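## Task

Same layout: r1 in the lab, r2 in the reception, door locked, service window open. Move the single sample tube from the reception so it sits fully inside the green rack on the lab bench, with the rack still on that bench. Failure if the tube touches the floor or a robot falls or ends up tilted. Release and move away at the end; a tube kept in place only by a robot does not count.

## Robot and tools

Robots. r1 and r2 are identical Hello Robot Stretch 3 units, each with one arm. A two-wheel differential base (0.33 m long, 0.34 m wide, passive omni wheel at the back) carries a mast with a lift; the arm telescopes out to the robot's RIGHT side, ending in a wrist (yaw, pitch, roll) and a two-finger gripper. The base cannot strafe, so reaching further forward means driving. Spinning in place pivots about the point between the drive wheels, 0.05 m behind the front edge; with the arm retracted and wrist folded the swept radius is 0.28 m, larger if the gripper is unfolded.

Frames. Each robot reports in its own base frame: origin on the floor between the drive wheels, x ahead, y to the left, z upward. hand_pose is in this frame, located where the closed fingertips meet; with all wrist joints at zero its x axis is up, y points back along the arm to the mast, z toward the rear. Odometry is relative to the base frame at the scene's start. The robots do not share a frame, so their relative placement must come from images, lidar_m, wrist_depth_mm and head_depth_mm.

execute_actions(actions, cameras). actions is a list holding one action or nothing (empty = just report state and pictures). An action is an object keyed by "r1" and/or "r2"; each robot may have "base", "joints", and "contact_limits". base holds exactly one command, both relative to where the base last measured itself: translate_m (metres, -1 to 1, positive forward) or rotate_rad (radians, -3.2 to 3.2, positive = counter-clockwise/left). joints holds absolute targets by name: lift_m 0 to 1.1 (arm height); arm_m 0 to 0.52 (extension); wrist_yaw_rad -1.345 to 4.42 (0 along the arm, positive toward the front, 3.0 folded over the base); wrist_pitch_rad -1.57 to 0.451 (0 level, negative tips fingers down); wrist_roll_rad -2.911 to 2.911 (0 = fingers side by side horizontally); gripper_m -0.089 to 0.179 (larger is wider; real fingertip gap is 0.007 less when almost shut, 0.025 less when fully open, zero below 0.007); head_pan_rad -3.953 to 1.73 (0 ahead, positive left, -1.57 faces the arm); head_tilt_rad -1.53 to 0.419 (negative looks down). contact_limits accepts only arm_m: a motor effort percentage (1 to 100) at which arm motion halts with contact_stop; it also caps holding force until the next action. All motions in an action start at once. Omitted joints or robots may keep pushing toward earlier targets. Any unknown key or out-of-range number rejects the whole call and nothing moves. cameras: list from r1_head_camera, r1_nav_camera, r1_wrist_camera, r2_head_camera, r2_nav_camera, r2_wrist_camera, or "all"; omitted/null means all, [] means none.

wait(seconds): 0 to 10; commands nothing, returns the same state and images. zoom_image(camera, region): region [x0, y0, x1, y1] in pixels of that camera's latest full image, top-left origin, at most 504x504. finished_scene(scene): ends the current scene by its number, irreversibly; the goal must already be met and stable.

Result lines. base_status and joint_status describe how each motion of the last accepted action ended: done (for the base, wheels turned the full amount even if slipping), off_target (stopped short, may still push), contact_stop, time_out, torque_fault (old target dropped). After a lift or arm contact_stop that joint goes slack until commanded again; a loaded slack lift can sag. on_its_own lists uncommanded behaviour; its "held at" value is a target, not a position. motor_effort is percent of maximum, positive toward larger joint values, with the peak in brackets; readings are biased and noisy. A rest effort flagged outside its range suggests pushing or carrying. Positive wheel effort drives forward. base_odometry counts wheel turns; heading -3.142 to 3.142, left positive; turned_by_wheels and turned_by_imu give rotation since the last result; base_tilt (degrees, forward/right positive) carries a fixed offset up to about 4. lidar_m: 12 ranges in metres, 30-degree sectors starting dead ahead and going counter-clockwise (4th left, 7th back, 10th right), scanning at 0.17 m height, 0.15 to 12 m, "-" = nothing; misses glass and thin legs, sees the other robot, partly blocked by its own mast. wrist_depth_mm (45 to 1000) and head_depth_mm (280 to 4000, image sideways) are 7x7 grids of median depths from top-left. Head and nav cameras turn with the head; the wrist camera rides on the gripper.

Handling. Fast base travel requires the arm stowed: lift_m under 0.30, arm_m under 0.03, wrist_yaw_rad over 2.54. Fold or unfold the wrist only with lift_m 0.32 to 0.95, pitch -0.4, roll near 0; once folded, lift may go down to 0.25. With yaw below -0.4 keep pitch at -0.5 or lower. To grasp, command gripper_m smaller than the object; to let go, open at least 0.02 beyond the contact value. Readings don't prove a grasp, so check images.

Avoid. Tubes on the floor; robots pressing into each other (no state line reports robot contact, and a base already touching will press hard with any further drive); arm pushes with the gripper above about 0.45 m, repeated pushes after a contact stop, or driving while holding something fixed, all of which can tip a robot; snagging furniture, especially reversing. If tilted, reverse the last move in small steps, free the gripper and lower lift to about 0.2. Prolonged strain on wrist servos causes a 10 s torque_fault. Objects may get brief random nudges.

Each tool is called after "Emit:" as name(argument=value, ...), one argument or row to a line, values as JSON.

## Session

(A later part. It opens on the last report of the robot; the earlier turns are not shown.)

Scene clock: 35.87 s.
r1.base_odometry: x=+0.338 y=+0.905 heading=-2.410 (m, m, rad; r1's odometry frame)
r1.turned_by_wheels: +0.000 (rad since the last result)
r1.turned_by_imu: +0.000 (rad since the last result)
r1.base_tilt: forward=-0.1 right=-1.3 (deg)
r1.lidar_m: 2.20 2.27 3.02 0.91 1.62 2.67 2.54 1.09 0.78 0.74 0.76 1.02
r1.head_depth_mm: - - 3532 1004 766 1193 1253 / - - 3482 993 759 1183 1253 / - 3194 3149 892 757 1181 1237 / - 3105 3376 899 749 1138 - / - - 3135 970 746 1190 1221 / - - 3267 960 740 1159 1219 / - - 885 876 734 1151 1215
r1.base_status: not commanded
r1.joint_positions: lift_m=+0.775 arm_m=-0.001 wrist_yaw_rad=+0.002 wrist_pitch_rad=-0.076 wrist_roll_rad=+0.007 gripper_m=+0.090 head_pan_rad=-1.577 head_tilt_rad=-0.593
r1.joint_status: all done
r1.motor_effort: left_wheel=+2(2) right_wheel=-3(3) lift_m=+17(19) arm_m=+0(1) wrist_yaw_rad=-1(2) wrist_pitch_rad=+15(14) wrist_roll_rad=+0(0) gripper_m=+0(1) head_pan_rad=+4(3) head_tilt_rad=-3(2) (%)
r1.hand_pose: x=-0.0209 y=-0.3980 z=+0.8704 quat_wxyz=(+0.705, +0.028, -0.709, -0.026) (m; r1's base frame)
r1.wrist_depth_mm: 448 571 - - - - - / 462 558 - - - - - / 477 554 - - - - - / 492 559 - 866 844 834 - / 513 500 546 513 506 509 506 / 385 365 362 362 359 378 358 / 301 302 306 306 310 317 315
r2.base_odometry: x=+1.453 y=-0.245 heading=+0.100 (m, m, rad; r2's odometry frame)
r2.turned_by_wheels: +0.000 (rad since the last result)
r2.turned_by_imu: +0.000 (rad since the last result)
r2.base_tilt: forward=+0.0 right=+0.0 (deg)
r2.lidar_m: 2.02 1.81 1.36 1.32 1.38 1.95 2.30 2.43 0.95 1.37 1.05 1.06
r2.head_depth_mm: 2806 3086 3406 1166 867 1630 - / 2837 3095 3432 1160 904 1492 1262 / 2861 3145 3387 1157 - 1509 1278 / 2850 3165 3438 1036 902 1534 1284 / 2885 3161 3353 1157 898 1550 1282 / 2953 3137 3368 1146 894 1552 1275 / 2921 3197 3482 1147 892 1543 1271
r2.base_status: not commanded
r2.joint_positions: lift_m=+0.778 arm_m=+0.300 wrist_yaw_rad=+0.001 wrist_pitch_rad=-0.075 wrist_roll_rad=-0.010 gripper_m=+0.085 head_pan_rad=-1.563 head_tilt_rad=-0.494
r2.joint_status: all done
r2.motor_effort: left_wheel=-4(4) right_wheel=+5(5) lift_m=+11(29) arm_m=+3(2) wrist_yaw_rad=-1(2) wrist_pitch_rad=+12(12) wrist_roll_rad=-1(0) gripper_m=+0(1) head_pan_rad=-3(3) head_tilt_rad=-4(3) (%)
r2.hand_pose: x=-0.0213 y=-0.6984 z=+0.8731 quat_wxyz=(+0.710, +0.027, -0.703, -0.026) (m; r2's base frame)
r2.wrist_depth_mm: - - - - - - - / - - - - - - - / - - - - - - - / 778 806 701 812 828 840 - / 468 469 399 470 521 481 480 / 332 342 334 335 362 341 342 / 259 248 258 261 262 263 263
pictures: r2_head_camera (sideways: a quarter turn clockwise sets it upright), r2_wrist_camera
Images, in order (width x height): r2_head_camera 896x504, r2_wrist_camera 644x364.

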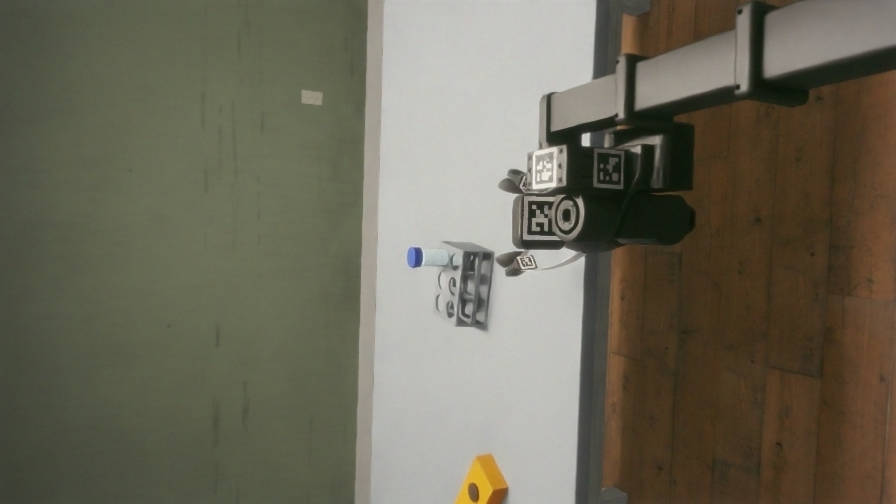

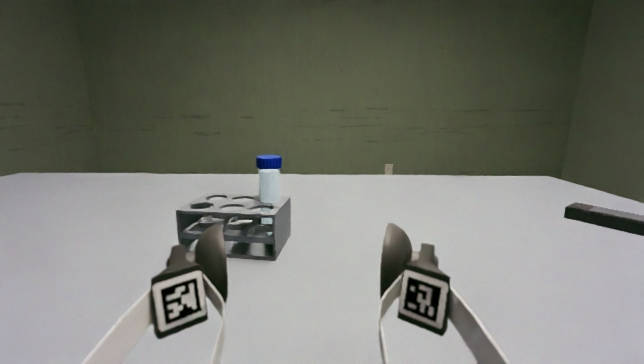

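Emit:
execute_actions(
  actions=[
    {"r2":{"base":{"rotate_rad":0.6}}},
  ],
  cameras=[],
)

Emit:
execute_actions(
  actions=[
    {"r2":{"base":{"translate_m":-0.13}}},
  ],
  cameras=[],
)

Emit:
execute_actions(
  actions=[
    {"r2":{"base":{"rotate_rad":-0.6}}},
  ],
  cameras=[],
)

Emit:
execute_actions(
  actions=[
    {"r2":{"base":{"translate_m":0.165},"joints":{"arm_m":0.36}}},
  ],
  cameras=["r2_wrist_camera"],
)

Scene clock: 38.27 s.
r1.base_odometry: x=+0.338 y=+0.905 heading=-2.410 (m, m, rad; r1's odometry frame)
r1.turned_by_wheels: +0.000 (rad since the last result)
r1.turned_by_imu: +0.000 (rad since the last result)
r1.base_tilt: forward=-0.1 right=-1.4 (deg)
r1.lidar_m: 2.20 2.27 3.01 0.91 1.63 2.66 2.55 1.09 0.78 0.74 0.76 1.02
r1.head_depth_mm: - - 3561 1006 766 1189 1250 / - - 3494 995 760 1185 1257 / - 3202 3158 891 756 1180 1238 / - 3127 3416 899 749 1136 - / - - 3166 967 746 1190 1228 / - - 3273 959 737 1157 1220 / - - 884 873 733 1142 1215
r1.base_status: not commanded
r1.joint_positions: lift_m=+0.775 arm_m=-0.001 wrist_yaw_rad=+0.002 wrist_pitch_rad=-0.076 wrist_roll_rad=+0.007 gripper_m=+0.090 head_pan_rad=-1.577 head_tilt_rad=-0.593
r1.joint_status: not commanded
r1.motor_effort: left_wheel=+3(2) right_wheel=-2(3) lift_m=+18(18) arm_m=+0(0) wrist_yaw_rad=-1(1) wrist_pitch_rad=+15(15) wrist_roll_rad=+0(0) gripper_m=+0(1) head_pan_rad=+3(3) head_tilt_rad=-2(2) (%)
r1.hand_pose: x=-0.0209 y=-0.3980 z=+0.8704 quat_wxyz=(+0.705, +0.028, -0.709, -0.026) (m; r1's base frame)
r1.wrist_depth_mm: 444 561 - - - - - / 459 565 - - - - - / 478 555 - - - - - / 490 558 - 857 853 849 - / 514 496 549 513 509 503 500 / 387 363 358 359 358 383 354 / 302 302 306 308 312 318 316
r2.base_odometry: x=+1.453 y=-0.245 heading=+0.700 (m, m, rad; r2's odometry frame)
r2.turned_by_wheels: +0.600 (rad since the last result)
r2.turned_by_imu: +0.605 (rad since the last result)
r2.base_tilt: forward=+0.0 right=+0.0 (deg)
r2.lidar_m: 1.69 1.33 1.32 1.39 2.15 2.29 0.95 1.38 1.37 1.06 2.04 2.01
r2.head_depth_mm: 2975 3191 3409 1168 857 1638 - / 3164 3382 3635 1161 943 1486 1269 / 3154 3412 3647 1161 - 1511 1280 / 2731 2934 3207 1153 1916 1529 1273 / 2400 2602 2839 1177 1779 1459 1277 / 2191 2324 2468 2630 1988 1542 1274 / 1973 2076 2223 2397 1969 1554 1269
r2.base_status: done
r2.joint_positions: lift_m=+0.778 arm_m=+0.300 wrist_yaw_rad=+0.001 wrist_pitch_rad=-0.075 wrist_roll_rad=-0.010 gripper_m=+0.085 head_pan_rad=-1.563 head_tilt_rad=-0.494
r2.joint_status: not commanded
r2.motor_effort: left_wheel=-3(10) right_wheel=+4(12) lift_m=+11(11) arm_m=+2(2) wrist_yaw_rad=-1(0) wrist_pitch_rad=+12(12) wrist_roll_rad=+0(0) gripper_m=+0(0) head_pan_rad=-3(3) head_tilt_rad=-3(3) (%)
r2.hand_pose: x=-0.0213 y=-0.6984 z=+0.8731 quat_wxyz=(+0.710, +0.027, -0.703, -0.026) (m; r2's base frame)
r2.wrist_depth_mm: - - - - - - - / - - - - - - - / - - - - - - - / - - - 815 828 833 - / - - 480 479 440 484 489 / - - 381 340 356 337 338 / - - - 394 269 264 262
pictures: none
No camera images: the call's "cameras" was empty. Leave "cameras" out to get every camera's image.

Scene clock: 41.13 s.
r1.base_odometry: x=+0.338 y=+0.905 heading=-2.410 (m, m, rad; r1's odometry frame)
r1.turned_by_wheels: +0.000 (rad since the last result)
r1.turned_by_imu: +0.000 (rad since the last result)
r1.base_tilt: forward=-0.1 right=-1.3 (deg)
r1.lidar_m: 2.20 2.27 3.03 0.91 1.62 2.66 2.54 1.09 0.78 0.74 0.77 1.02
r1.head_depth_mm: - - 3521 1005 766 1189 1249 / - - 3488 997 761 1185 1263 / - 3208 3147 893 755 1180 1238 / - 3117 3366 900 749 1140 - / - - 3184 967 746 1192 1221 / - - 3134 959 738 1156 1217 / - - 883 876 733 1148 1212
r1.base_status: not commanded
r1.joint_positions: lift_m=+0.775 arm_m=-0.001 wrist_yaw_rad=+0.002 wrist_pitch_rad=-0.076 wrist_roll_rad=+0.007 gripper_m=+0.090 head_pan_rad=-1.577 head_tilt_rad=-0.593
r1.joint_status: not commanded
r1.motor_effort: left_wheel=+2(3) right_wheel=-3(2) lift_m=+17(18) arm_m=+0(0) wrist_yaw_rad=-2(1) wrist_pitch_rad=+15(15) wrist_roll_rad=+0(0) gripper_m=+0(1) head_pan_rad=+4(3) head_tilt_rad=-2(2) (%)
r1.hand_pose: x=-0.0209 y=-0.3980 z=+0.8704 quat_wxyz=(+0.705, +0.028, -0.709, -0.026) (m; r1's base frame)
r1.wrist_depth_mm: 443 558 - - - - - / 459 549 - - - - - / 480 561 - - - - - / 495 554 - 831 852 865 - / 510 500 550 504 501 512 501 / 384 364 363 358 362 378 355 / 302 306 306 307 310 314 315
r2.base_odometry: x=+1.353 y=-0.329 heading=+0.700 (m, m, rad; r2's odometry frame)
r2.turned_by_wheels: +0.000 (rad since the last result)
r2.turned_by_imu: +0.001 (rad since the last result)
r2.base_tilt: forward=+0.0 right=+0.0 (deg)
r2.lidar_m: 1.78 1.42 1.40 1.49 2.22 2.19 0.82 0.83 1.29 1.12 1.09 2.12
r2.head_depth_mm: 2906 3108 3323 1161 832 760 - / 3132 3304 3538 1163 900 1485 1266 / 3266 3554 3758 1161 - 1507 1280 / 2877 3144 3324 1158 1836 1529 1276 / 2591 2757 2956 1157 1898 1560 1273 / 2294 2451 2629 1175 1784 1454 1281 / 2078 2200 2364 2466 1999 1550 1272
r2.base_status: done
r2.joint_positions: lift_m=+0.778 arm_m=+0.300 wrist_yaw_rad=+0.001 wrist_pitch_rad=-0.075 wrist_roll_rad=-0.010 gripper_m=+0.085 head_pan_rad=-1.563 head_tilt_rad=-0.494
r2.joint_status: not commanded
r2.motor_effort: left_wheel=-4(9) right_wheel=+5(7) lift_m=+11(12) arm_m=+2(2) wrist_yaw_rad=+0(1) wrist_pitch_rad=+12(12) wrist_roll_rad=+0(0) gripper_m=+0(0) head_pan_rad=-3(3) head_tilt_rad=-3(3) (%)
r2.hand_pose: x=-0.0213 y=-0.6984 z=+0.8731 quat_wxyz=(+0.710, +0.027, -0.703, -0.026) (m; r2's base frame)
r2.wrist_depth_mm: - - - - - - - / - - - - - - - / - - - - - - - / - - - 811 839 - - / - 469 475 436 520 478 373 / - 434 335 336 357 339 320 / - - 283 259 261 263 266
pictures: none
No camera images: the call's "cameras" was empty. Leave "cameras" out to get every camera's image.

Scene clock: 43.20 s.
r1.base_odometry: x=+0.338 y=+0.905 heading=-2.410 (m, m, rad; r1's odometry frame)
r1.turned_by_wheels: +0.000 (rad since the last result)
r1.turned_by_imu: +0.000 (rad since the last result)
r1.base_tilt: forward=-0.1 right=-1.4 (deg)
r1.lidar_m: 2.20 2.27 3.02 0.91 1.63 2.67 2.55 1.09 0.78 0.74 0.76 1.02
r1.head_depth_mm: - - 3524 1003 766 1190 1250 / - - 3487 996 760 1181 1251 / - 3167 3186 894 754 1179 1241 / - 3140 3387 899 750 1137 - / - 3556 3133 968 746 1191 1225 / - - 3181 959 739 1155 1221 / - - 882 874 734 1151 1215
r1.base_status: not commanded
r1.joint_positions: lift_m=+0.775 arm_m=-0.001 wrist_yaw_rad=+0.002 wrist_pitch_rad=-0.076 wrist_roll_rad=+0.007 gripper_m=+0.090 head_pan_rad=-1.577 head_tilt_rad=-0.593
r1.joint_status: not commanded
r1.motor_effort: left_wheel=+2(2) right_wheel=-3(3) lift_m=+18(18) arm_m=-1(0) wrist_yaw_rad=-1(1) wrist_pitch_rad=+15(15) wrist_roll_rad=+0(0) gripper_m=+1(0) head_pan_rad=+3(4) head_tilt_rad=-2(1) (%)
r1.hand_pose: x=-0.0209 y=-0.3980 z=+0.8704 quat_wxyz=(+0.705, +0.028, -0.709, -0.026) (m; r1's base frame)
r1.wrist_depth_mm: 448 561 - - - - - / 463 558 - - - - - / 476 553 - - - - - / 495 552 - 844 838 857 - / 509 504 556 500 503 507 503 / 384 360 361 360 360 380 356 / 302 304 305 309 311 315 316
r2.base_odometry: x=+1.353 y=-0.329 heading=+0.100 (m, m, rad; r2's odometry frame)
r2.turned_by_wheels: -0.600 (rad since the last result)
r2.turned_by_imu: -0.605 (rad since the last result)
r2.base_tilt: forward=+0.0 right=-0.1 (deg)
r2.lidar_m: 2.11 1.92 1.44 1.40 1.43 2.06 2.19 2.32 0.82 1.29 1.35 1.09
r2.head_depth_mm: 2749 3012 3273 1166 835 1566 - / 2785 3009 3380 1156 906 1498 1264 / 2798 2988 3323 1158 - 1509 1285 / 2774 3034 3309 1159 825 1503 1268 / 2825 3077 3355 1092 825 1503 1277 / 2828 3030 3386 1146 822 1543 1271 / 2831 3106 3391 1141 824 1547 1270
r2.base_status: done
r2.joint_positions: lift_m=+0.778 arm_m=+0.300 wrist_yaw_rad=+0.001 wrist_pitch_rad=-0.075 wrist_roll_rad=-0.010 gripper_m=+0.085 head_pan_rad=-1.563 head_tilt_rad=-0.494
r2.joint_status: not commanded
r2.motor_effort: left_wheel=+4(9) right_wheel=-4(10) lift_m=+11(11) arm_m=+2(2) wrist_yaw_rad=+0(1) wrist_pitch_rad=+12(12) wrist_roll_rad=-1(1) gripper_m=+0(1) head_pan_rad=-3(3) head_tilt_rad=-3(3) (%)
r2.hand_pose: x=-0.0213 y=-0.6984 z=+0.8731 quat_wxyz=(+0.710, +0.027, -0.703, -0.026) (m; r2's base frame)
r2.wrist_depth_mm: - - - - - - - / - - - - - - - / - - - - - - - / 795 683 804 785 828 827 - / 406 345 467 473 516 481 443 / 322 316 339 339 353 337 343 / 258 249 259 260 260 263 263
pictures: none
No camera images: the call's "cameras" was empty. Leave "cameras" out to get every camera's image.

Scene clock: 46.13 s.
r1.base_odometry: x=+0.338 y=+0.905 heading=-2.410 (m, m, rad; r1's odometry frame)
r1.turned_by_wheels: +0.000 (rad since the last result)
r1.turned_by_imu: +0.000 (rad since the last result)
r1.base_tilt: forward=-0.1 right=-1.3 (deg)
r1.lidar_m: 2.20 2.26 3.02 0.91 1.63 2.67 2.55 1.09 0.78 0.74 0.76 1.02
r1.head_depth_mm: - - 3534 1005 766 1187 1250 / - - 3467 997 761 1181 1262 / - 3210 3147 893 755 1182 1243 / - 3116 3400 902 749 1139 - / - - 3156 964 747 1191 1227 / - - 3230 960 740 1156 1215 / - - 883 876 733 1150 1209
r1.base_status: not commanded
r1.joint_positions: lift_m=+0.775 arm_m=-0.001 wrist_yaw_rad=+0.002 wrist_pitch_rad=-0.076 wrist_roll_rad=+0.007 gripper_m=+0.090 head_pan_rad=-1.577 head_tilt_rad=-0.593
r1.joint_status: not commanded
r1.motor_effort: left_wheel=+3(2) right_wheel=-3(3) lift_m=+17(18) arm_m=+0(0) wrist_yaw_rad=-1(1) wrist_pitch_rad=+15(15) wrist_roll_rad=+0(0) gripper_m=+0(0) head_pan_rad=+4(4) head_tilt_rad=-2(2) (%)
r1.hand_pose: x=-0.0209 y=-0.3980 z=+0.8704 quat_wxyz=(+0.705, +0.028, -0.709, -0.026) (m; r1's base frame)
r1.wrist_depth_mm: 440 562 - - - - - / 458 558 - - - - - / 476 559 - - - - - / 490 554 - 843 848 832 - / 505 496 553 508 505 502 501 / 388 363 361 359 359 378 358 / 301 302 305 306 308 316 319
r2.base_odometry: x=+1.518 y=-0.312 heading=+0.100 (m, m, rad; r2's odometry frame)
r2.turned_by_wheels: +0.000 (rad since the last result)
r2.turned_by_imu: +0.000 (rad since the last result)
r2.base_tilt: forward=+0.0 right=-0.1 (deg)
r2.lidar_m: 1.95 1.91 1.43 1.39 1.46 2.05 2.35 0.94 1.33 1.29 0.97 0.96
r2.head_depth_mm: 2736 3011 3282 1163 830 1565 - / 2786 3036 3317 1158 - 1512 1274 / 2780 3021 3334 1227 - 1500 1282 / 2762 3074 3340 1185 823 1506 1270 / 2818 3094 3364 1147 824 1543 1278 / 2854 3081 3421 1149 831 1541 1277 / 2797 3089 3429 1143 823 1543 1266
r2.base_status: done
r2.joint_positions: lift_m=+0.778 arm_m=+0.360 wrist_yaw_rad=+0.001 wrist_pitch_rad=-0.075 wrist_roll_rad=-0.010 gripper_m=+0.085 head_pan_rad=-1.563 head_tilt_rad=-0.494
r2.joint_status: all done
r2.motor_effort: left_wheel=+4(9) right_wheel=-4(4) lift_m=+11(11) arm_m=+2(4) wrist_yaw_rad=-1(1) wrist_pitch_rad=+12(12) wrist_roll_rad=+0(0) gripper_m=+0(0) head_pan_rad=-3(3) head_tilt_rad=-4(4) (%)
r2.hand_pose: x=-0.0213 y=-0.7584 z=+0.8731 quat_wxyz=(+0.710, +0.027, -0.703, -0.026) (m; r2's base frame)
r2.wrist_depth_mm: - - - - - - - / - - - - - - - / - - - - - - - / - - - - - - - / 464 465 469 339 525 483 490 / 329 344 293 299 359 338 344 / 256 248 259 259 260 262 264
pictures: r2_wrist_camera
Images, in order (width x height): r2_wrist_camera 644x364.

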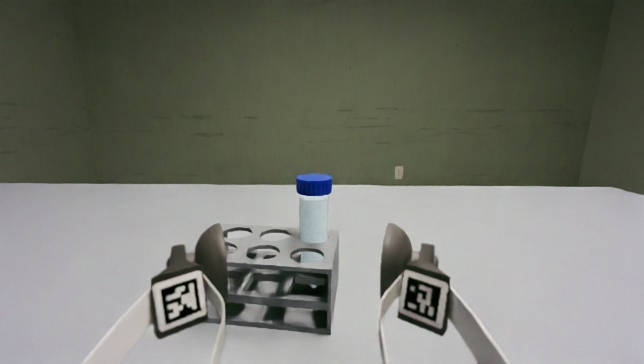

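Emit:
execute_actions(
  actions=[
    {"r2":{"base":{"translate_m":-0.005},"joints":{"arm_m":0.485}}},
  ],
  cameras=["r2_wrist_camera"],
)

Scene clock: 48.50 s.
r1.base_odometry: x=+0.338 y=+0.905 heading=-2.410 (m, m, rad; r1's odometry frame)
r1.turned_by_wheels: +0.000 (rad since the last result)
r1.turned_by_imu: +0.000 (rad since the last result)
r1.base_tilt: forward=-0.1 right=-1.3 (deg)
r1.lidar_m: 2.20 2.27 3.02 0.91 1.62 2.66 2.55 1.10 0.78 0.74 0.76 1.02
r1.head_depth_mm: - - 3528 1005 766 1189 1253 / - - 3497 995 760 1186 1258 / - 3215 3141 893 755 1178 1239 / - 3106 3357 897 750 1140 - / - - 3171 968 745 1194 1222 / - - 3230 958 740 1156 1217 / - - 883 876 734 1150 1207
r1.base_status: not commanded
r1.joint_positions: lift_m=+0.775 arm_m=-0.001 wrist_yaw_rad=+0.002 wrist_pitch_rad=-0.076 wrist_roll_rad=+0.007 gripper_m=+0.090 head_pan_rad=-1.577 head_tilt_rad=-0.593
r1.joint_status: not commanded
r1.motor_effort: left_wheel=+2(2) right_wheel=-3(3) lift_m=+17(18) arm_m=+0(1) wrist_yaw_rad=-1(1) wrist_pitch_rad=+15(15) wrist_roll_rad=+0(0) gripper_m=-1(0) head_pan_rad=+3(4) head_tilt_rad=-2(2) (%)
r1.hand_pose: x=-0.0209 y=-0.3980 z=+0.8704 quat_wxyz=(+0.705, +0.028, -0.709, -0.026) (m; r1's base frame)
r1.wrist_depth_mm: 450 574 - - - - - / 456 569 - - - - - / 475 556 - - - - - / 489 555 - 831 839 841 - / 506 499 553 509 504 508 502 / 383 361 362 361 359 379 356 / 299 305 307 308 311 314 319
r2.base_odometry: x=+1.513 y=-0.313 heading=+0.100 (m, m, rad; r2's odometry frame)
r2.turned_by_wheels: +0.000 (rad since the last result)
r2.turned_by_imu: +0.000 (rad since the last result)
r2.base_tilt: forward=+0.0 right=+0.0 (deg)
r2.lidar_m: 1.96 1.90 1.43 1.39 1.46 2.05 2.36 0.93 1.33 1.30 0.98 0.96
r2.head_depth_mm: 2752 3028 3323 1161 830 1540 - / 2801 3044 3304 1230 867 1486 1281 / 2842 3056 3312 1306 798 1513 1283 / 2807 3014 3346 1229 814 1499 1270 / 2829 3051 3340 1155 823 1571 1278 / 2846 3107 3358 1146 824 1550 1271 / 2872 3088 3421 1146 825 1555 1283
r2.base_status: done
r2.joint_positions: lift_m=+0.778 arm_m=+0.485 wrist_yaw_rad=+0.001 wrist_pitch_rad=-0.075 wrist_roll_rad=-0.010 gripper_m=+0.085 head_pan_rad=-1.563 head_tilt_rad=-0.494
r2.joint_status: all done
r2.motor_effort: left_wheel=+5(6) right_wheel=-4(10) lift_m=+12(11) arm_m=+2(2) wrist_yaw_rad=-1(1) wrist_pitch_rad=+12(12) wrist_roll_rad=+0(0) gripper_m=+0(1) head_pan_rad=-3(3) head_tilt_rad=-3(3) (%)
r2.hand_pose: x=-0.0213 y=-0.8834 z=+0.8731 quat_wxyz=(+0.710, +0.027, -0.703, -0.026) (m; r2's base frame)
r2.wrist_depth_mm: - - - - - - - / - - - - - - - / - - - - - - - / - - - - - - - / 461 464 473 178 514 483 485 / 332 342 336 203 358 341 340 / 258 199 182 178 260 261 263
pictures: r2_wrist_camera
Images, in order (width x height): r2_wrist_camera 644x364.

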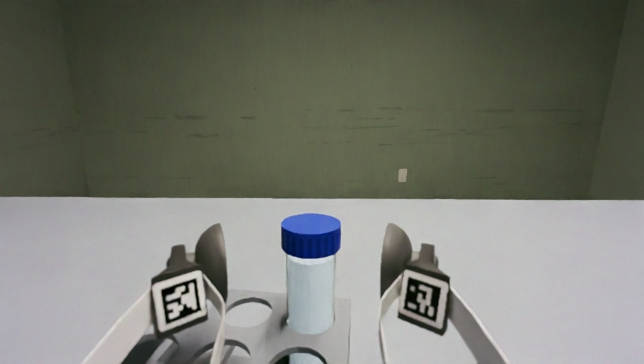

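Emit:
execute_actions(
  actions=[
    {"r2":{"joints":{"arm_m":0.497}}},
  ],
  cameras=[],
)

Emit:
execute_actions(
  actions=[
    {"r2":{"joints":{"gripper_m":0.003}}},
  ],
  cameras=[],
)

Emit:
execute_actions(
  actions=[
    {"r2":{"joints":{"lift_m":0.9}}},
  ],
  cameras=["r2_wrist_camera"],
)

Emit:
execute_actions(
  actions=[
    {"r2":{"base":{"translate_m":-1.0},"joints":{"arm_m":0}}},
  ],
  cameras=[],
)

Emit:
execute_actions(
  actions=[
    {"r2":{"base":{"translate_m":-0.59}}},
  ],
  cameras=[],
)

Emit:
execute_actions(
  actions=[
    {"r2":{"base":{"rotate_rad":-1.557}}},
  ],
  cameras=[],
)

Emit:
execute_actions(
  actions=[
    {"r2":{"base":{"translate_m":0.8}}},
  ],
  cameras=["r2_wrist_camera","r2_head_camera","r1_head_camera"],
)

Scene clock: 49.87 s.
r1.base_odometry: x=+0.338 y=+0.905 heading=-2.410 (m, m, rad; r1's odometry frame)
r1.turned_by_wheels: +0.000 (rad since the last result)
r1.turned_by_imu: +0.000 (rad since the last result)
r1.base_tilt: forward=-0.1 right=-1.3 (deg)
r1.lidar_m: 2.20 2.27 3.01 0.91 1.63 2.67 2.54 1.09 0.78 0.74 0.76 1.02
r1.head_depth_mm: - - 3551 1005 766 1185 1253 / - - 3473 997 760 1184 1256 / - 3220 3139 892 756 1179 1239 / - 3094 3384 899 750 1130 - / - - 3163 965 745 1191 1226 / - - 3183 957 739 1158 1220 / - - 885 877 734 1148 1212
r1.base_status: not commanded
r1.joint_positions: lift_m=+0.775 arm_m=-0.001 wrist_yaw_rad=+0.002 wrist_pitch_rad=-0.076 wrist_roll_rad=+0.007 gripper_m=+0.090 head_pan_rad=-1.577 head_tilt_rad=-0.593
r1.joint_status: not commanded
r1.motor_effort: left_wheel=+2(2) right_wheel=-3(3) lift_m=+17(18) arm_m=+0(0) wrist_yaw_rad=-1(1) wrist_pitch_rad=+15(15) wrist_roll_rad=+0(0) gripper_m=+0(0) head_pan_rad=+4(4) head_tilt_rad=-2(2) (%)
r1.hand_pose: x=-0.0209 y=-0.3980 z=+0.8704 quat_wxyz=(+0.705, +0.028, -0.709, -0.026) (m; r1's base frame)
r1.wrist_depth_mm: 445 566 - - - - - / 461 565 - - - - - / 477 557 - - - - - / 493 560 - 844 851 850 - / 512 501 554 508 508 503 504 / 387 363 359 358 360 381 358 / 297 305 307 308 311 313 315
r2.base_odometry: x=+1.513 y=-0.313 heading=+0.100 (m, m, rad; r2's odometry frame)
r2.turned_by_wheels: +0.000 (rad since the last result)
r2.turned_by_imu: +0.000 (rad since the last result)
r2.base_tilt: forward=+0.0 right=+0.0 (deg)
r2.lidar_m: 1.96 1.91 1.43 1.39 1.46 2.05 2.36 0.93 1.33 1.29 0.98 0.96
r2.head_depth_mm: 2768 2949 3234 1160 834 1536 - / 2766 3072 3348 1231 861 1496 1281 / 2810 3062 3293 1309 792 1512 1277 / 2835 3048 3371 1227 825 1511 1279 / 2819 3094 3395 1153 824 1547 1278 / 2844 3141 3433 1148 826 1556 1268 / 2851 3132 3367 1143 823 1547 1280
r2.base_status: not commanded
r2.joint_positions: lift_m=+0.778 arm_m=+0.497 wrist_yaw_rad=+0.001 wrist_pitch_rad=-0.075 wrist_roll_rad=-0.010 gripper_m=+0.085 head_pan_rad=-1.563 head_tilt_rad=-0.494
r2.joint_status: all done
r2.motor_effort: left_wheel=+4(4) right_wheel=-4(4) lift_m=+11(11) arm_m=+2(3) wrist_yaw_rad=+0(1) wrist_pitch_rad=+12(12) wrist_roll_rad=+0(0) gripper_m=+1(1) head_pan_rad=-3(3) head_tilt_rad=-4(3) (%)
r2.hand_pose: x=-0.0213 y=-0.8954 z=+0.8731 quat_wxyz=(+0.710, +0.027, -0.703, -0.026) (m; r2's base frame)
r2.wrist_depth_mm: - - - - - - - / - - - - - - - / - - - - - - - / - - - - - - - / 462 470 467 178 516 483 479 / 332 340 336 171 356 341 339 / 258 183 175 167 259 261 263
pictures: none
No camera images: the call's "cameras" was empty. Leave "cameras" out to get every camera's image.

Scene clock: 51.17 s.
r1.base_odometry: x=+0.338 y=+0.905 heading=-2.410 (m, m, rad; r1's odometry frame)
r1.turned_by_wheels: +0.000 (rad since the last result)
r1.turned_by_imu: +0.000 (rad since the last result)
r1.base_tilt: forward=-0.1 right=-1.3 (deg)
r1.lidar_m: 2.20 2.26 3.01 0.91 1.63 2.67 2.54 1.10 0.78 0.74 0.77 1.02
r1.head_depth_mm: - - 3550 1004 766 1189 1250 / - - 3478 993 760 1184 1257 / - 3185 3133 893 756 1179 1235 / - 3073 3406 898 750 1137 - / - - 3156 966 746 1190 1224 / - - 3200 956 738 1151 1218 / - - 881 876 733 1148 1213
r1.base_status: not commanded
r1.joint_positions: lift_m=+0.775 arm_m=-0.001 wrist_yaw_rad=+0.002 wrist_pitch_rad=-0.076 wrist_roll_rad=+0.007 gripper_m=+0.090 head_pan_rad=-1.577 head_tilt_rad=-0.593
r1.joint_status: not commanded
r1.motor_effort: left_wheel=+2(2) right_wheel=-3(3) lift_m=+17(18) arm_m=+0(1) wrist_yaw_rad=-1(1) wrist_pitch_rad=+15(15) wrist_roll_rad=+0(0) gripper_m=+0(0) head_pan_rad=+4(4) head_tilt_rad=-3(3) (%)
r1.hand_pose: x=-0.0209 y=-0.3980 z=+0.8704 quat_wxyz=(+0.705, +0.028, -0.709, -0.026) (m; r1's base frame)
r1.wrist_depth_mm: 443 558 - - - - - / 458 558 - - - - - / 479 563 - - - - - / 496 555 - 848 853 834 - / 509 502 552 500 503 502 503 / 381 361 365 362 359 382 357 / 300 304 307 306 311 314 315
r2.base_odometry: x=+1.513 y=-0.313 heading=+0.100 (m, m, rad; r2's odometry frame)
r2.turned_by_wheels: +0.000 (rad since the last result)
r2.turned_by_imu: +0.000 (rad since the last result)
r2.base_tilt: forward=+0.0 right=+0.0 (deg)
r2.lidar_m: 1.96 1.91 1.43 1.39 1.46 2.06 2.35 0.93 1.33 1.29 0.98 0.96
r2.head_depth_mm: 2763 3032 3315 1167 830 1526 - / 2785 3067 3330 1231 864 1485 1271 / 2756 3022 3261 1303 797 1496 1280 / 2825 2986 3307 1221 824 1503 1278 / 2813 3085 3352 1159 828 1553 1272 / 2807 3098 3324 1153 824 1549 1273 / 2874 3140 3446 1148 825 1543 1277
r2.base_status: not commanded
r2.joint_positions: lift_m=+0.778 arm_m=+0.497 wrist_yaw_rad=+0.000 wrist_pitch_rad=-0.075 wrist_roll_rad=-0.010 gripper_m=+0.004 head_pan_rad=-1.563 head_tilt_rad=-0.494
r2.joint_status: all done
r2.motor_effort: left_wheel=+4(5) right_wheel=-4(4) lift_m=+11(11) arm_m=+2(2) wrist_yaw_rad=+0(1) wrist_pitch_rad=+12(12) wrist_roll_rad=+0(0) gripper_m=-13(92) head_pan_rad=-4(4) head_tilt_rad=-4(2) (%)
r2.hand_pose: x=-0.0215 y=-0.8954 z=+0.8731 quat_wxyz=(+0.710, +0.027, -0.703, -0.027) (m; r2's base frame)
r2.wrist_depth_mm: - - - - - - - / - - - - - - - / - - - - - - - / - - - - - - - / 469 465 517 177 478 475 479 / 331 331 354 162 338 338 339 / 255 190 167 168 259 263 262
pictures: none
No camera images: the call's "cameras" was empty. Leave "cameras" out to get every camera's image.

Scene clock: 53.13 s.
r1.base_odometry: x=+0.338 y=+0.905 heading=-2.410 (m, m, rad; r1's odometry frame)
r1.turned_by_wheels: +0.000 (rad since the last result)
r1.turned_by_imu: +0.000 (rad since the last result)
r1.base_tilt: forward=-0.1 right=-1.4 (deg)
r1.lidar_m: 2.20 2.27 3.03 0.91 1.63 2.67 2.54 1.10 0.78 0.74 0.76 1.02
r1.head_depth_mm: - - 3515 1005 766 1189 1245 / - - 3490 994 761 1182 1252 / - 3194 3145 894 755 1182 1236 / - 3111 3412 899 749 1143 - / - - 3141 968 745 1193 1224 / - - 3213 961 741 1158 1218 / - - 883 876 734 1149 1211
r1.base_status: not commanded
r1.joint_positions: lift_m=+0.775 arm_m=-0.001 wrist_yaw_rad=+0.002 wrist_pitch_rad=-0.076 wrist_roll_rad=+0.007 gripper_m=+0.090 head_pan_rad=-1.577 head_tilt_rad=-0.593
r1.joint_status: not commanded
r1.motor_effort: left_wheel=+2(2) right_wheel=-3(2) lift_m=+17(18) arm_m=+0(1) wrist_yaw_rad=-2(1) wrist_pitch_rad=+15(15) wrist_roll_rad=+0(0) gripper_m=+0(0) head_pan_rad=+4(3) head_tilt_rad=-2(2) (%)
r1.hand_pose: x=-0.0209 y=-0.3980 z=+0.8704 quat_wxyz=(+0.705, +0.028, -0.709, -0.026) (m; r1's base frame)
r1.wrist_depth_mm: 444 557 - - - - - / 454 560 - - - - - / 476 564 - - - - - / 492 551 - 852 834 857 - / 506 502 549 507 505 503 501 / 385 363 364 361 361 379 359 / 300 302 306 306 311 313 316
r2.base_odometry: x=+1.513 y=-0.313 heading=+0.100 (m, m, rad; r2's odometry frame)
r2.turned_by_wheels: +0.000 (rad since the last result)
r2.turned_by_imu: +0.000 (rad since the last result)
r2.base_tilt: forward=+0.0 right=+0.0 (deg)
r2.lidar_m: 1.96 1.91 1.43 1.39 1.47 2.06 2.36 0.93 1.33 1.30 0.98 0.96
r2.head_depth_mm: 2780 3045 3265 1234 - 1481 1284 / 2781 2986 3265 1096 797 1515 1271 / 2778 3028 3256 1039 832 1503 1275 / 2838 3016 3294 1094 826 1503 1277 / 2804 3049 3372 1159 828 1535 1267 / 2816 3072 3391 1149 825 1542 1271 / 2870 3123 3420 1147 824 1546 1275
r2.base_status: not commanded
r2.joint_positions: lift_m=+0.899 arm_m=+0.497 wrist_yaw_rad=+0.000 wrist_pitch_rad=-0.075 wrist_roll_rad=-0.010 gripper_m=+0.004 head_pan_rad=-1.563 head_tilt_rad=-0.494
r2.joint_status: all done
r2.motor_effort: left_wheel=+4(4) right_wheel=-4(3) lift_m=+34(35) arm_m=+2(2) wrist_yaw_rad=+0(0) wrist_pitch_rad=+12(12) wrist_roll_rad=+0(0) gripper_m=-13(12) head_pan_rad=-3(3) head_tilt_rad=-3(3) (%)
r2.hand_pose: x=-0.0214 y=-0.8954 z=+0.9948 quat_wxyz=(+0.710, +0.027, -0.703, -0.027) (m; r2's base frame)
r2.wrist_depth_mm: - - - - - - - / - - - - - - - / - - - - - - - / - - - - - - - / - - - 178 - - - / 547 549 582 162 559 553 557 / 424 427 408 394 432 431 439
pictures: r2_wrist_camera
Images, in order (width x height): r2_wrist_camera 644x364.

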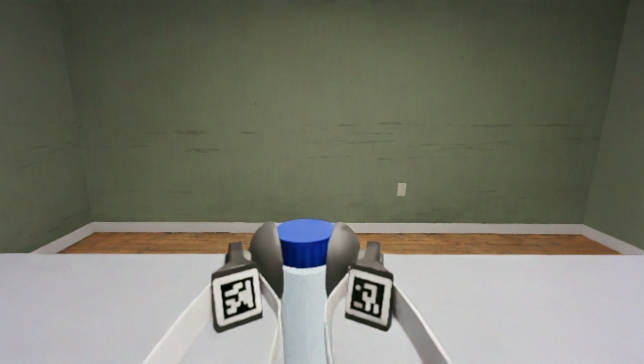

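Scene clock: 64.37 s.
r1.base_odometry: x=+0.338 y=+0.905 heading=-2.410 (m, m, rad; r1's odometry frame)
r1.turned_by_wheels: +0.000 (rad since the last result)
r1.turned_by_imu: +0.001 (rad since the last result)
r1.base_tilt: forward=-0.1 right=-1.3 (deg)
r1.lidar_m: 2.20 2.27 3.02 0.92 1.62 2.66 2.54 1.09 0.78 0.74 0.76 1.02
r1.head_depth_mm: - - 3547 1004 765 1193 1247 / - - 3452 994 761 1182 1258 / - 3183 3191 889 755 1182 1244 / - 3139 3400 900 749 1140 - / - - 3151 967 745 1192 1221 / - - 3278 958 739 1154 1218 / - - 882 875 734 1149 1211
r1.base_status: not commanded
r1.joint_positions: lift_m=+0.775 arm_m=-0.001 wrist_yaw_rad=+0.002 wrist_pitch_rad=-0.076 wrist_roll_rad=+0.007 gripper_m=+0.090 head_pan_rad=-1.577 head_tilt_rad=-0.593
r1.joint_status: not commanded
r1.motor_effort: left_wheel=+2(2) right_wheel=-2(3) lift_m=+17(18) arm_m=+1(0) wrist_yaw_rad=+0(1) wrist_pitch_rad=+15(15) wrist_roll_rad=+0(0) gripper_m=+1(1) head_pan_rad=+3(4) head_tilt_rad=-2(3) (%)
r1.hand_pose: x=-0.0209 y=-0.3980 z=+0.8704 quat_wxyz=(+0.705, +0.028, -0.709, -0.026) (m; r1's base frame)
r1.wrist_depth_mm: 449 559 - - - - - / 463 559 - - - - - / 474 552 - - - - - / 492 546 - 845 839 838 - / 504 501 559 508 496 501 502 / 381 364 361 362 364 375 356 / 303 303 307 308 310 315 314
r2.base_odometry: x=+0.518 y=-0.413 heading=+0.100 (m, m, rad; r2's odometry frame)
r2.turned_by_wheels: +0.000 (rad since the last result)
r2.turned_by_imu: +0.004 (rad since the last result)
r2.base_tilt: forward=+0.0 right=+0.0 (deg)
r2.lidar_m: 2.96 1.96 1.45 1.41 1.50 1.37 1.36 1.43 2.01 1.28 0.68 1.83
r2.head_depth_mm: 2679 2979 3176 2816 1978 1552 - / 2789 2997 3315 2837 2015 1564 - / 2771 2983 3314 2784 2073 - - / 2736 3015 3306 2769 2087 1584 1278 / 2804 3030 3316 2610 1896 1551 1279 / 2793 3036 3368 1218 1770 1569 1244 / 2817 3036 3363 1151 822 864 1209
r2.base_status: done
r2.joint_positions: lift_m=+0.899 arm_m=+0.002 wrist_yaw_rad=+0.000 wrist_pitch_rad=-0.075 wrist_roll_rad=-0.010 gripper_m=+0.004 head_pan_rad=-1.563 head_tilt_rad=-0.494
r2.joint_status: all done
joint sent to its limit — the command would take r2.arm_m past its lower limit, so that joint was sent only as far as its limit.
r2.motor_effort: left_wheel=+4(5) right_wheel=-3(10) lift_m=+34(34) arm_m=-4(5) wrist_yaw_rad=+0(0) wrist_pitch_rad=+12(12) wrist_roll_rad=+0(0) gripper_m=-13(12) head_pan_rad=-4(4) head_tilt_rad=-3(3) (%)
r2.hand_pose: x=-0.0214 y=-0.4006 z=+0.9948 quat_wxyz=(+0.710, +0.027, -0.703, -0.027) (m; r2's base frame)
r2.wrist_depth_mm: - - - - - - - / - - - - - - - / - - - - - - - / - - - - - - - / 776 778 - 177 - - - / 542 585 - 162 - - - / 429 492 - - - - -
pictures: none
No camera images: the call's "cameras" was empty. Leave "cameras" out to get every camera's image.

Scene clock: 71.50 s.
r1.base_odometry: x=+0.338 y=+0.905 heading=-2.410 (m, m, rad; r1's odometry frame)
r1.turned_by_wheels: +0.000 (rad since the last result)
r1.turned_by_imu: +0.000 (rad since the last result)
r1.base_tilt: forward=-0.1 right=-1.3 (deg)
r1.lidar_m: 2.20 2.26 3.01 0.91 1.62 2.67 2.55 1.09 0.78 0.74 0.77 1.02
r1.head_depth_mm: - - 3533 1005 766 1192 1251 / - - 3509 994 759 1185 1256 / - 3201 3153 894 754 1179 1235 / - 3089 3352 896 748 1139 - / - - 3161 971 746 1192 1226 / - - 3300 956 740 1159 1215 / - - 882 875 733 1149 1208
r1.base_status: not commanded
r1.joint_positions: lift_m=+0.775 arm_m=-0.001 wrist_yaw_rad=+0.002 wrist_pitch_rad=-0.076 wrist_roll_rad=+0.007 gripper_m=+0.090 head_pan_rad=-1.577 head_tilt_rad=-0.593
r1.joint_status: not commanded
r1.motor_effort: left_wheel=+2(2) right_wheel=-3(3) lift_m=+18(18) arm_m=-2(0) wrist_yaw_rad=-1(2) wrist_pitch_rad=+15(15) wrist_roll_rad=+0(0) gripper_m=+1(1) head_pan_rad=+4(4) head_tilt_rad=-1(2) (%)
r1.hand_pose: x=-0.0209 y=-0.3980 z=+0.8704 quat_wxyz=(+0.705, +0.028, -0.709, -0.026) (m; r1's base frame)
r1.wrist_depth_mm: 442 567 - - - - - / 460 561 - - - - - / 478 552 - - - - - / 496 552 - 850 848 839 - / 514 498 558 511 508 500 502 / 385 362 361 362 362 379 356 / 301 304 306 307 311 315 316
r2.base_odometry: x=-0.069 y=-0.472 heading=+0.100 (m, m, rad; r2's odometry frame)
r2.turned_by_wheels: +0.000 (rad since the last result)
r2.turned_by_imu: +0.002 (rad since the last result)
r2.base_tilt: forward=+0.0 right=+0.0 (deg)
r2.lidar_m: 3.56 1.99 1.48 1.44 1.02 0.79 0.77 0.80 1.14 3.32 1.52 1.06
r2.head_depth_mm: 2639 2616 2589 2447 2010 1559 - / 2737 2937 3242 2797 2001 1580 - / 2735 2999 3286 2733 2090 - - / 2803 2987 3275 2796 2069 1582 1275 / 2777 3076 3297 2757 1983 1566 1284 / 2807 3038 3339 2748 1980 1548 1272 / 2771 3045 3324 2751 1965 1560 1271
r2.base_status: done
r2.joint_positions: lift_m=+0.899 arm_m=+0.002 wrist_yaw_rad=+0.000 wrist_pitch_rad=-0.075 wrist_roll_rad=-0.010 gripper_m=+0.004 head_pan_rad=-1.563 head_tilt_rad=-0.494
r2.joint_status: not commanded
r2.motor_effort: left_wheel=+3(5) right_wheel=-2(8) lift_m=+34(34) arm_m=-4(4) wrist_yaw_rad=+0(0) wrist_pitch_rad=+12(12) wrist_roll_rad=+0(0) gripper_m=-13(13) head_pan_rad=-3(3) head_tilt_rad=-3(3) (%)
r2.hand_pose: x=-0.0214 y=-0.4006 z=+0.9948 quat_wxyz=(+0.710, +0.027, -0.703, -0.027) (m; r2's base frame)
r2.wrist_depth_mm: - - - - - - - / - - - - - - - / - - - - - - - / - - - - - - - / - - - 177 - - 831 / - - - 162 - - 610 / - - - - - - 834
pictures: none
No camera images: the call's "cameras" was empty. Leave "cameras" out to get every camera's image.

Scene clock: 74.90 s.
r1.base_odometry: x=+0.338 y=+0.905 heading=-2.410 (m, m, rad; r1's odometry frame)
r1.turned_by_wheels: +0.000 (rad since the last result)
r1.turned_by_imu: +0.000 (rad since the last result)
r1.base_tilt: forward=-0.2 right=-1.3 (deg)
r1.lidar_m: 2.20 2.27 3.02 0.91 1.63 2.67 2.54 1.09 0.78 0.74 0.76 1.02
r1.head_depth_mm: - - 3551 1008 766 1188 1249 / - - 3470 996 760 1184 1258 / - 3188 3113 895 754 1181 1240 / - 3117 3391 899 748 1143 - / - - 3133 968 747 1198 1225 / - - 3307 960 738 1156 1215 / - - 883 877 733 1148 1210
r1.base_status: not commanded
r1.joint_positions: lift_m=+0.775 arm_m=-0.001 wrist_yaw_rad=+0.002 wrist_pitch_rad=-0.076 wrist_roll_rad=+0.007 gripper_m=+0.090 head_pan_rad=-1.577 head_tilt_rad=-0.593
r1.joint_status: not commanded
r1.motor_effort: left_wheel=+3(2) right_wheel=-3(3) lift_m=+17(18) arm_m=+0(0) wrist_yaw_rad=-1(1) wrist_pitch_rad=+15(15) wrist_roll_rad=+0(0) gripper_m=+1(0) head_pan_rad=+4(4) head_tilt_rad=-3(3) (%)
r1.hand_pose: x=-0.0209 y=-0.3980 z=+0.8704 quat_wxyz=(+0.705, +0.028, -0.709, -0.026) (m; r1's base frame)
r1.wrist_depth_mm: 446 561 - - - - - / 464 566 - - - - - / 473 558 - - - - - / 485 554 - 854 835 840 - / 506 504 546 510 511 512 493 / 385 364 362 362 364 378 361 / 301 304 306 306 310 314 315
r2.base_odometry: x=-0.069 y=-0.472 heading=-1.456 (m, m, rad; r2's odometry frame)
r2.turned_by_wheels: -1.557 (rad since the last result)
r2.turned_by_imu: -1.570 (rad since the last result)
r2.base_tilt: forward=+0.0 right=+0.0 (deg)
r2.lidar_m: 3.34 1.52 1.07 3.55 1.99 1.48 1.44 1.02 0.78 0.77 0.80 1.13
r2.head_depth_mm: 602 654 715 786 870 970 - / 606 656 721 794 891 1003 - / 609 659 723 802 867 - - / 612 663 727 811 888 1023 1180 / 614 669 729 815 912 1038 1183 / 618 672 742 820 922 1049 1187 / 621 679 746 829 929 1063 1211
r2.base_status: done
r2.joint_positions: lift_m=+0.899 arm_m=+0.002 wrist_yaw_rad=+0.000 wrist_pitch_rad=-0.075 wrist_roll_rad=-0.010 gripper_m=+0.004 head_pan_rad=-1.563 head_tilt_rad=-0.494
r2.joint_status: not commanded
r2.motor_effort: left_wheel=+4(8) right_wheel=-4(8) lift_m=+34(34) arm_m=-4(4) wrist_yaw_rad=+0(0) wrist_pitch_rad=+12(12) wrist_roll_rad=+0(0) gripper_m=-13(13) head_pan_rad=-3(3) head_tilt_rad=-3(3) (%)
r2.hand_pose: x=-0.0214 y=-0.4006 z=+0.9948 quat_wxyz=(+0.710, +0.027, -0.703, -0.027) (m; r2's base frame)
r2.wrist_depth_mm: 467 467 463 470 473 461 458 / 482 482 491 490 494 468 475 / 500 498 498 502 504 488 488 / 519 519 525 526 517 505 503 / 537 541 534 176 552 521 526 / 569 554 571 162 569 546 550 / 584 591 592 577 593 565 580
pictures: none
No camera images: the call's "cameras" was empty. Leave "cameras" out to get every camera's image.

Scene clock: 84.07 s.
r1.base_odometry: x=+0.338 y=+0.905 heading=-2.410 (m, m, rad; r1's odometry frame)
r1.turned_by_wheels: +0.000 (rad since the last result)
r1.turned_by_imu: +0.000 (rad since the last result)
r1.base_tilt: forward=-0.2 right=-1.3 (deg)
r1.lidar_m: 2.20 2.26 3.02 0.91 1.63 2.67 2.54 1.10 0.78 0.74 0.76 1.02
r1.head_depth_mm: - - 3523 1003 768 1193 1251 / - - 3458 995 759 1188 1254 / - 3212 3158 891 755 1176 1238 / - 2436 3376 901 751 1140 - / - - 2948 968 746 1192 1221 / - - 3301 958 739 1152 1213 / - - 884 877 733 1147 1208
r1.base_status: not commanded
r1.joint_positions: lift_m=+0.775 arm_m=-0.001 wrist_yaw_rad=+0.002 wrist_pitch_rad=-0.076 wrist_roll_rad=+0.007 gripper_m=+0.090 head_pan_rad=-1.577 head_tilt_rad=-0.593
r1.joint_status: not commanded
r1.motor_effort: left_wheel=+2(2) right_wheel=-3(3) lift_m=+17(18) arm_m=+0(0) wrist_yaw_rad=-2(2) wrist_pitch_rad=+15(15) wrist_roll_rad=+0(0) gripper_m=+0(0) head_pan_rad=+4(4) head_tilt_rad=-3(3) (%)
r1.hand_pose: x=-0.0209 y=-0.3980 z=+0.8704 quat_wxyz=(+0.705, +0.028, -0.709, -0.026) (m; r1's base frame)
r1.wrist_depth_mm: 445 561 - - - - - / 459 562 - - - - - / 476 559 - - - - - / 489 553 - 841 847 831 - / 511 504 551 510 510 500 495 / 382 363 363 356 360 380 355 / 302 306 306 306 309 316 315
r2.base_odometry: x=+0.022 y=-1.267 heading=-1.456 (m, m, rad; r2's odometry frame)
r2.turned_by_wheels: +0.000 (rad since the last result)
r2.turned_by_imu: -0.001 (rad since the last result)
r2.base_tilt: forward=+0.0 right=-0.1 (deg)
r2.lidar_m: 2.51 2.64 0.95 0.88 3.10 2.30 2.23 1.09 0.82 0.80 0.84 1.18
r2.head_depth_mm: - - - 1064 845 1040 - / - - - 1177 844 1058 - / - - 2708 1179 876 - - / - - 3535 1173 876 1068 1218 / - - 3882 1172 841 1089 1212 / - - - 1167 840 1092 1217 / - - - 1176 838 1106 1234
r2.base_status: done
r2.joint_positions: lift_m=+0.899 arm_m=+0.002 wrist_yaw_rad=+0.000 wrist_pitch_rad=-0.075 wrist_roll_rad=-0.010 gripper_m=+0.004 head_pan_rad=-1.563 head_tilt_rad=-0.494
r2.joint_status: not commanded
r2.motor_effort: left_wheel=+4(10) right_wheel=-4(6) lift_m=+34(34) arm_m=-4(4) wrist_yaw_rad=+0(0) wrist_pitch_rad=+12(12) wrist_roll_rad=+0(0) gripper_m=-12(13) head_pan_rad=-3(3) head_tilt_rad=-3(3) (%)
r2.hand_pose: x=-0.0214 y=-0.4006 z=+0.9948 quat_wxyz=(+0.710, +0.027, -0.703, -0.027) (m; r2's base frame)
r2.wrist_depth_mm: - - - - - 510 505 / - - - - - 524 521 / - - - - - 541 536 / - - - - - 554 556 / 735 797 876 178 826 582 572 / 570 572 608 162 580 600 612 / 441 448 424 410 445 477 634
pictures: r1_head_camera (sideways: a quarter turn clockwise sets it upright), r2_head_camera (sideways: a quarter turn clockwise sets it upright), r2_wrist_camera
Images, in order (width x height): r1_head_camera 896x504, r2_head_camera 896x504, r2_wrist_camera 644x364.

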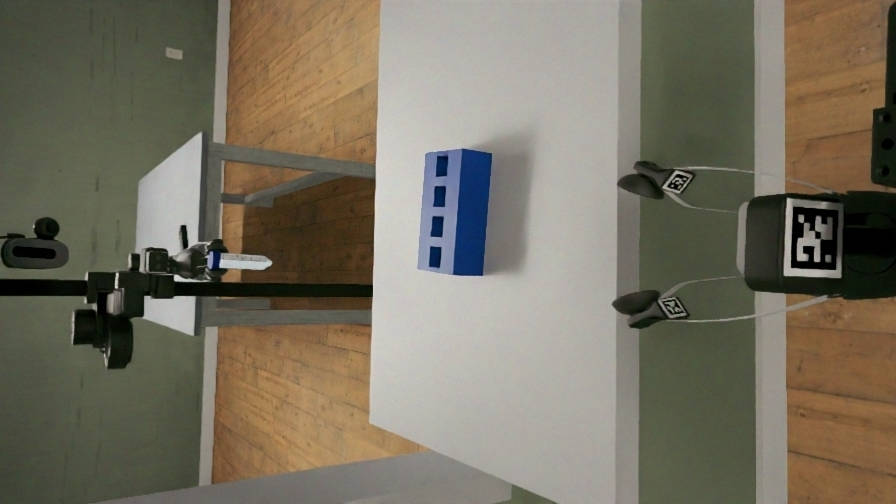

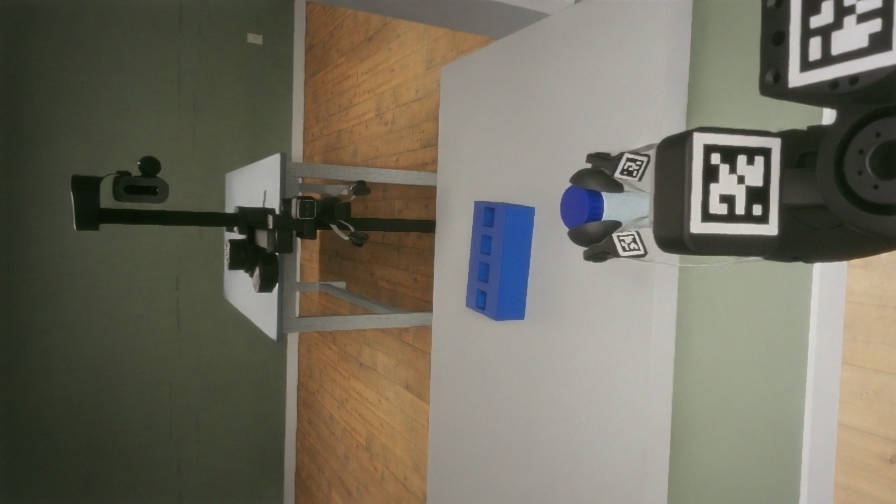

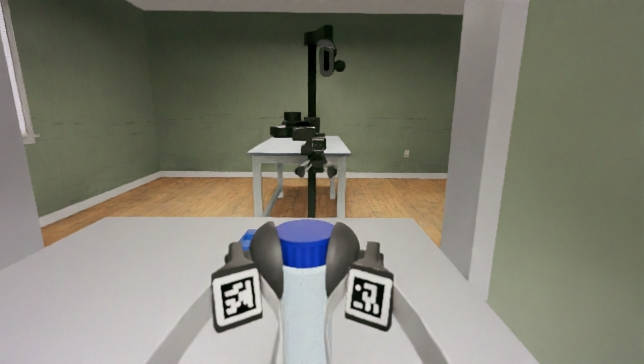

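Emit:
execute_actions(
  actions=[
    {"r2":{"base":{"translate_m":0.027},"joints":{"arm_m":0.42,"lift_m":0.85}}},
  ],
  cameras=["r1_wrist_camera","r2_head_camera","r1_head_camera"],
)

Scene clock: 88.67 s.
r1.base_odometry: x=+0.338 y=+0.905 heading=-2.410 (m, m, rad; r1's odometry frame)
r1.turned_by_wheels: +0.000 (rad since the last result)
r1.turned_by_imu: +0.000 (rad since the last result)
r1.base_tilt: forward=-0.2 right=-1.3 (deg)
r1.lidar_m: 2.20 2.26 3.01 0.91 1.62 2.67 2.54 1.09 0.78 0.74 0.76 1.02
r1.head_depth_mm: - - 3515 1006 765 1185 1251 / - - 3528 993 760 1178 1251 / - 3191 3066 894 756 1180 1238 / 1552 1070 1767 898 750 1139 - / - 2644 3173 965 745 1191 1225 / - - 3312 958 739 1156 1218 / - - 883 877 735 1145 1213
r1.base_status: not commanded
r1.joint_positions: lift_m=+0.775 arm_m=-0.001 wrist_yaw_rad=+0.002 wrist_pitch_rad=-0.076 wrist_roll_rad=+0.007 gripper_m=+0.090 head_pan_rad=-1.577 head_tilt_rad=-0.593
r1.joint_status: not commanded
r1.motor_effort: left_wheel=+2(2) right_wheel=-2(3) lift_m=+16(18) arm_m=+0(1) wrist_yaw_rad=-1(2) wrist_pitch_rad=+15(15) wrist_roll_rad=+0(0) gripper_m=+0(0) head_pan_rad=+4(4) head_tilt_rad=-2(2) (%)
r1.hand_pose: x=-0.0209 y=-0.3980 z=+0.8704 quat_wxyz=(+0.705, +0.028, -0.709, -0.026) (m; r1's base frame)
r1.wrist_depth_mm: 444 565 - - - - - / 460 558 - 858 - - - / 469 562 - - - - - / 497 551 - 835 837 836 - / 509 505 556 501 506 501 498 / 387 365 362 363 359 381 356 / 300 304 306 308 309 315 317
r2.base_odometry: x=+0.025 y=-1.294 heading=-1.456 (m, m, rad; r2's odometry frame)
r2.turned_by_wheels: +0.000 (rad since the last result)
r2.turned_by_imu: +0.001 (rad since the last result)
r2.base_tilt: forward=+0.0 right=+0.1 (deg)
r2.lidar_m: 2.48 2.61 0.94 0.88 3.14 2.33 2.27 1.09 0.82 0.80 0.84 1.19
r2.head_depth_mm: - - - 2662 915 - 1185 / - - - 3151 809 1058 1188 / - - 2550 - 823 1066 1217 / - - 3904 1168 837 1073 1214 / - - 3831 1175 837 1087 1208 / - - - 1162 838 1093 1217 / - - - 1162 836 1103 1226
r2.base_status: done
r2.joint_positions: lift_m=+0.851 arm_m=+0.420 wrist_yaw_rad=+0.000 wrist_pitch_rad=-0.076 wrist_roll_rad=-0.010 gripper_m=+0.004 head_pan_rad=-1.563 head_tilt_rad=-0.494
r2.joint_status: all done
r2.motor_effort: left_wheel=+4(9) right_wheel=-4(7) lift_m=+12(33) arm_m=+3(4) wrist_yaw_rad=+0(1) wrist_pitch_rad=+12(12) wrist_roll_rad=+0(0) gripper_m=-13(13) head_pan_rad=-3(3) head_tilt_rad=-3(4) (%)
r2.hand_pose: x=-0.0214 y=-0.8184 z=+0.9458 quat_wxyz=(+0.710, +0.027, -0.703, -0.027) (m; r2's base frame)
r2.wrist_depth_mm: - - - - - - - / - - - - - - - / - - - - - - - / - - - - - - - / - - - 177 - - - / 473 482 509 162 491 495 - / 369 371 285 276 373 374 -
pictures: r1_head_camera (sideways: a quarter turn clockwise sets it upright), r1_wrist_camera, r2_head_camera (sideways: a quarter turn clockwise sets it upright)
Images, in order (width x height): r1_head_camera 896x504, r1_wrist_camera 644x364, r2_head_camera 896x504.

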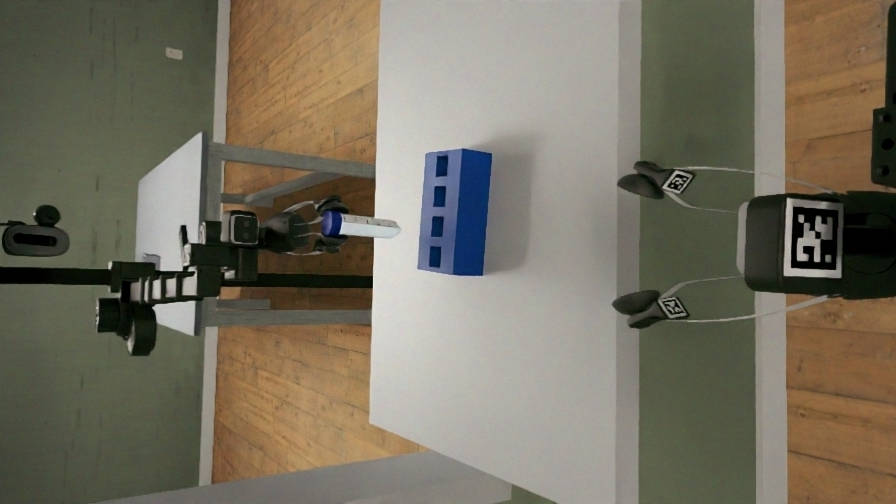

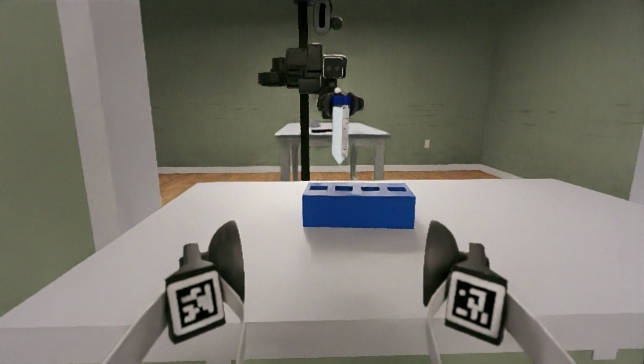

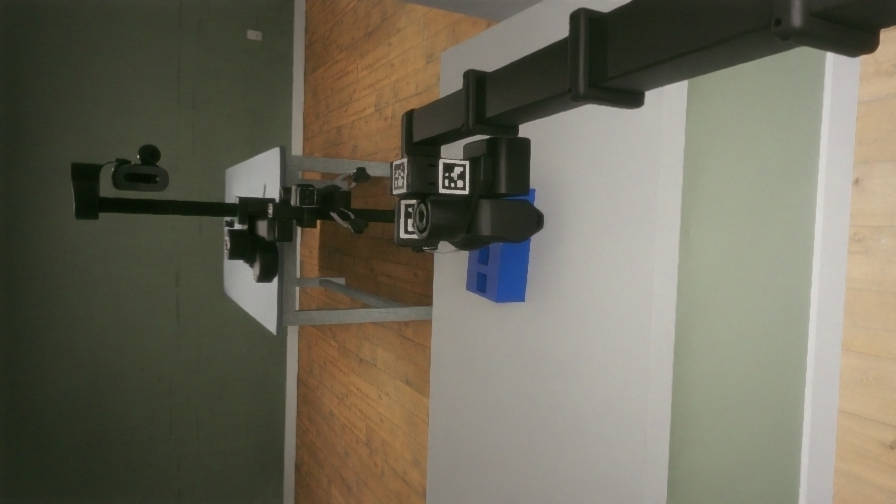

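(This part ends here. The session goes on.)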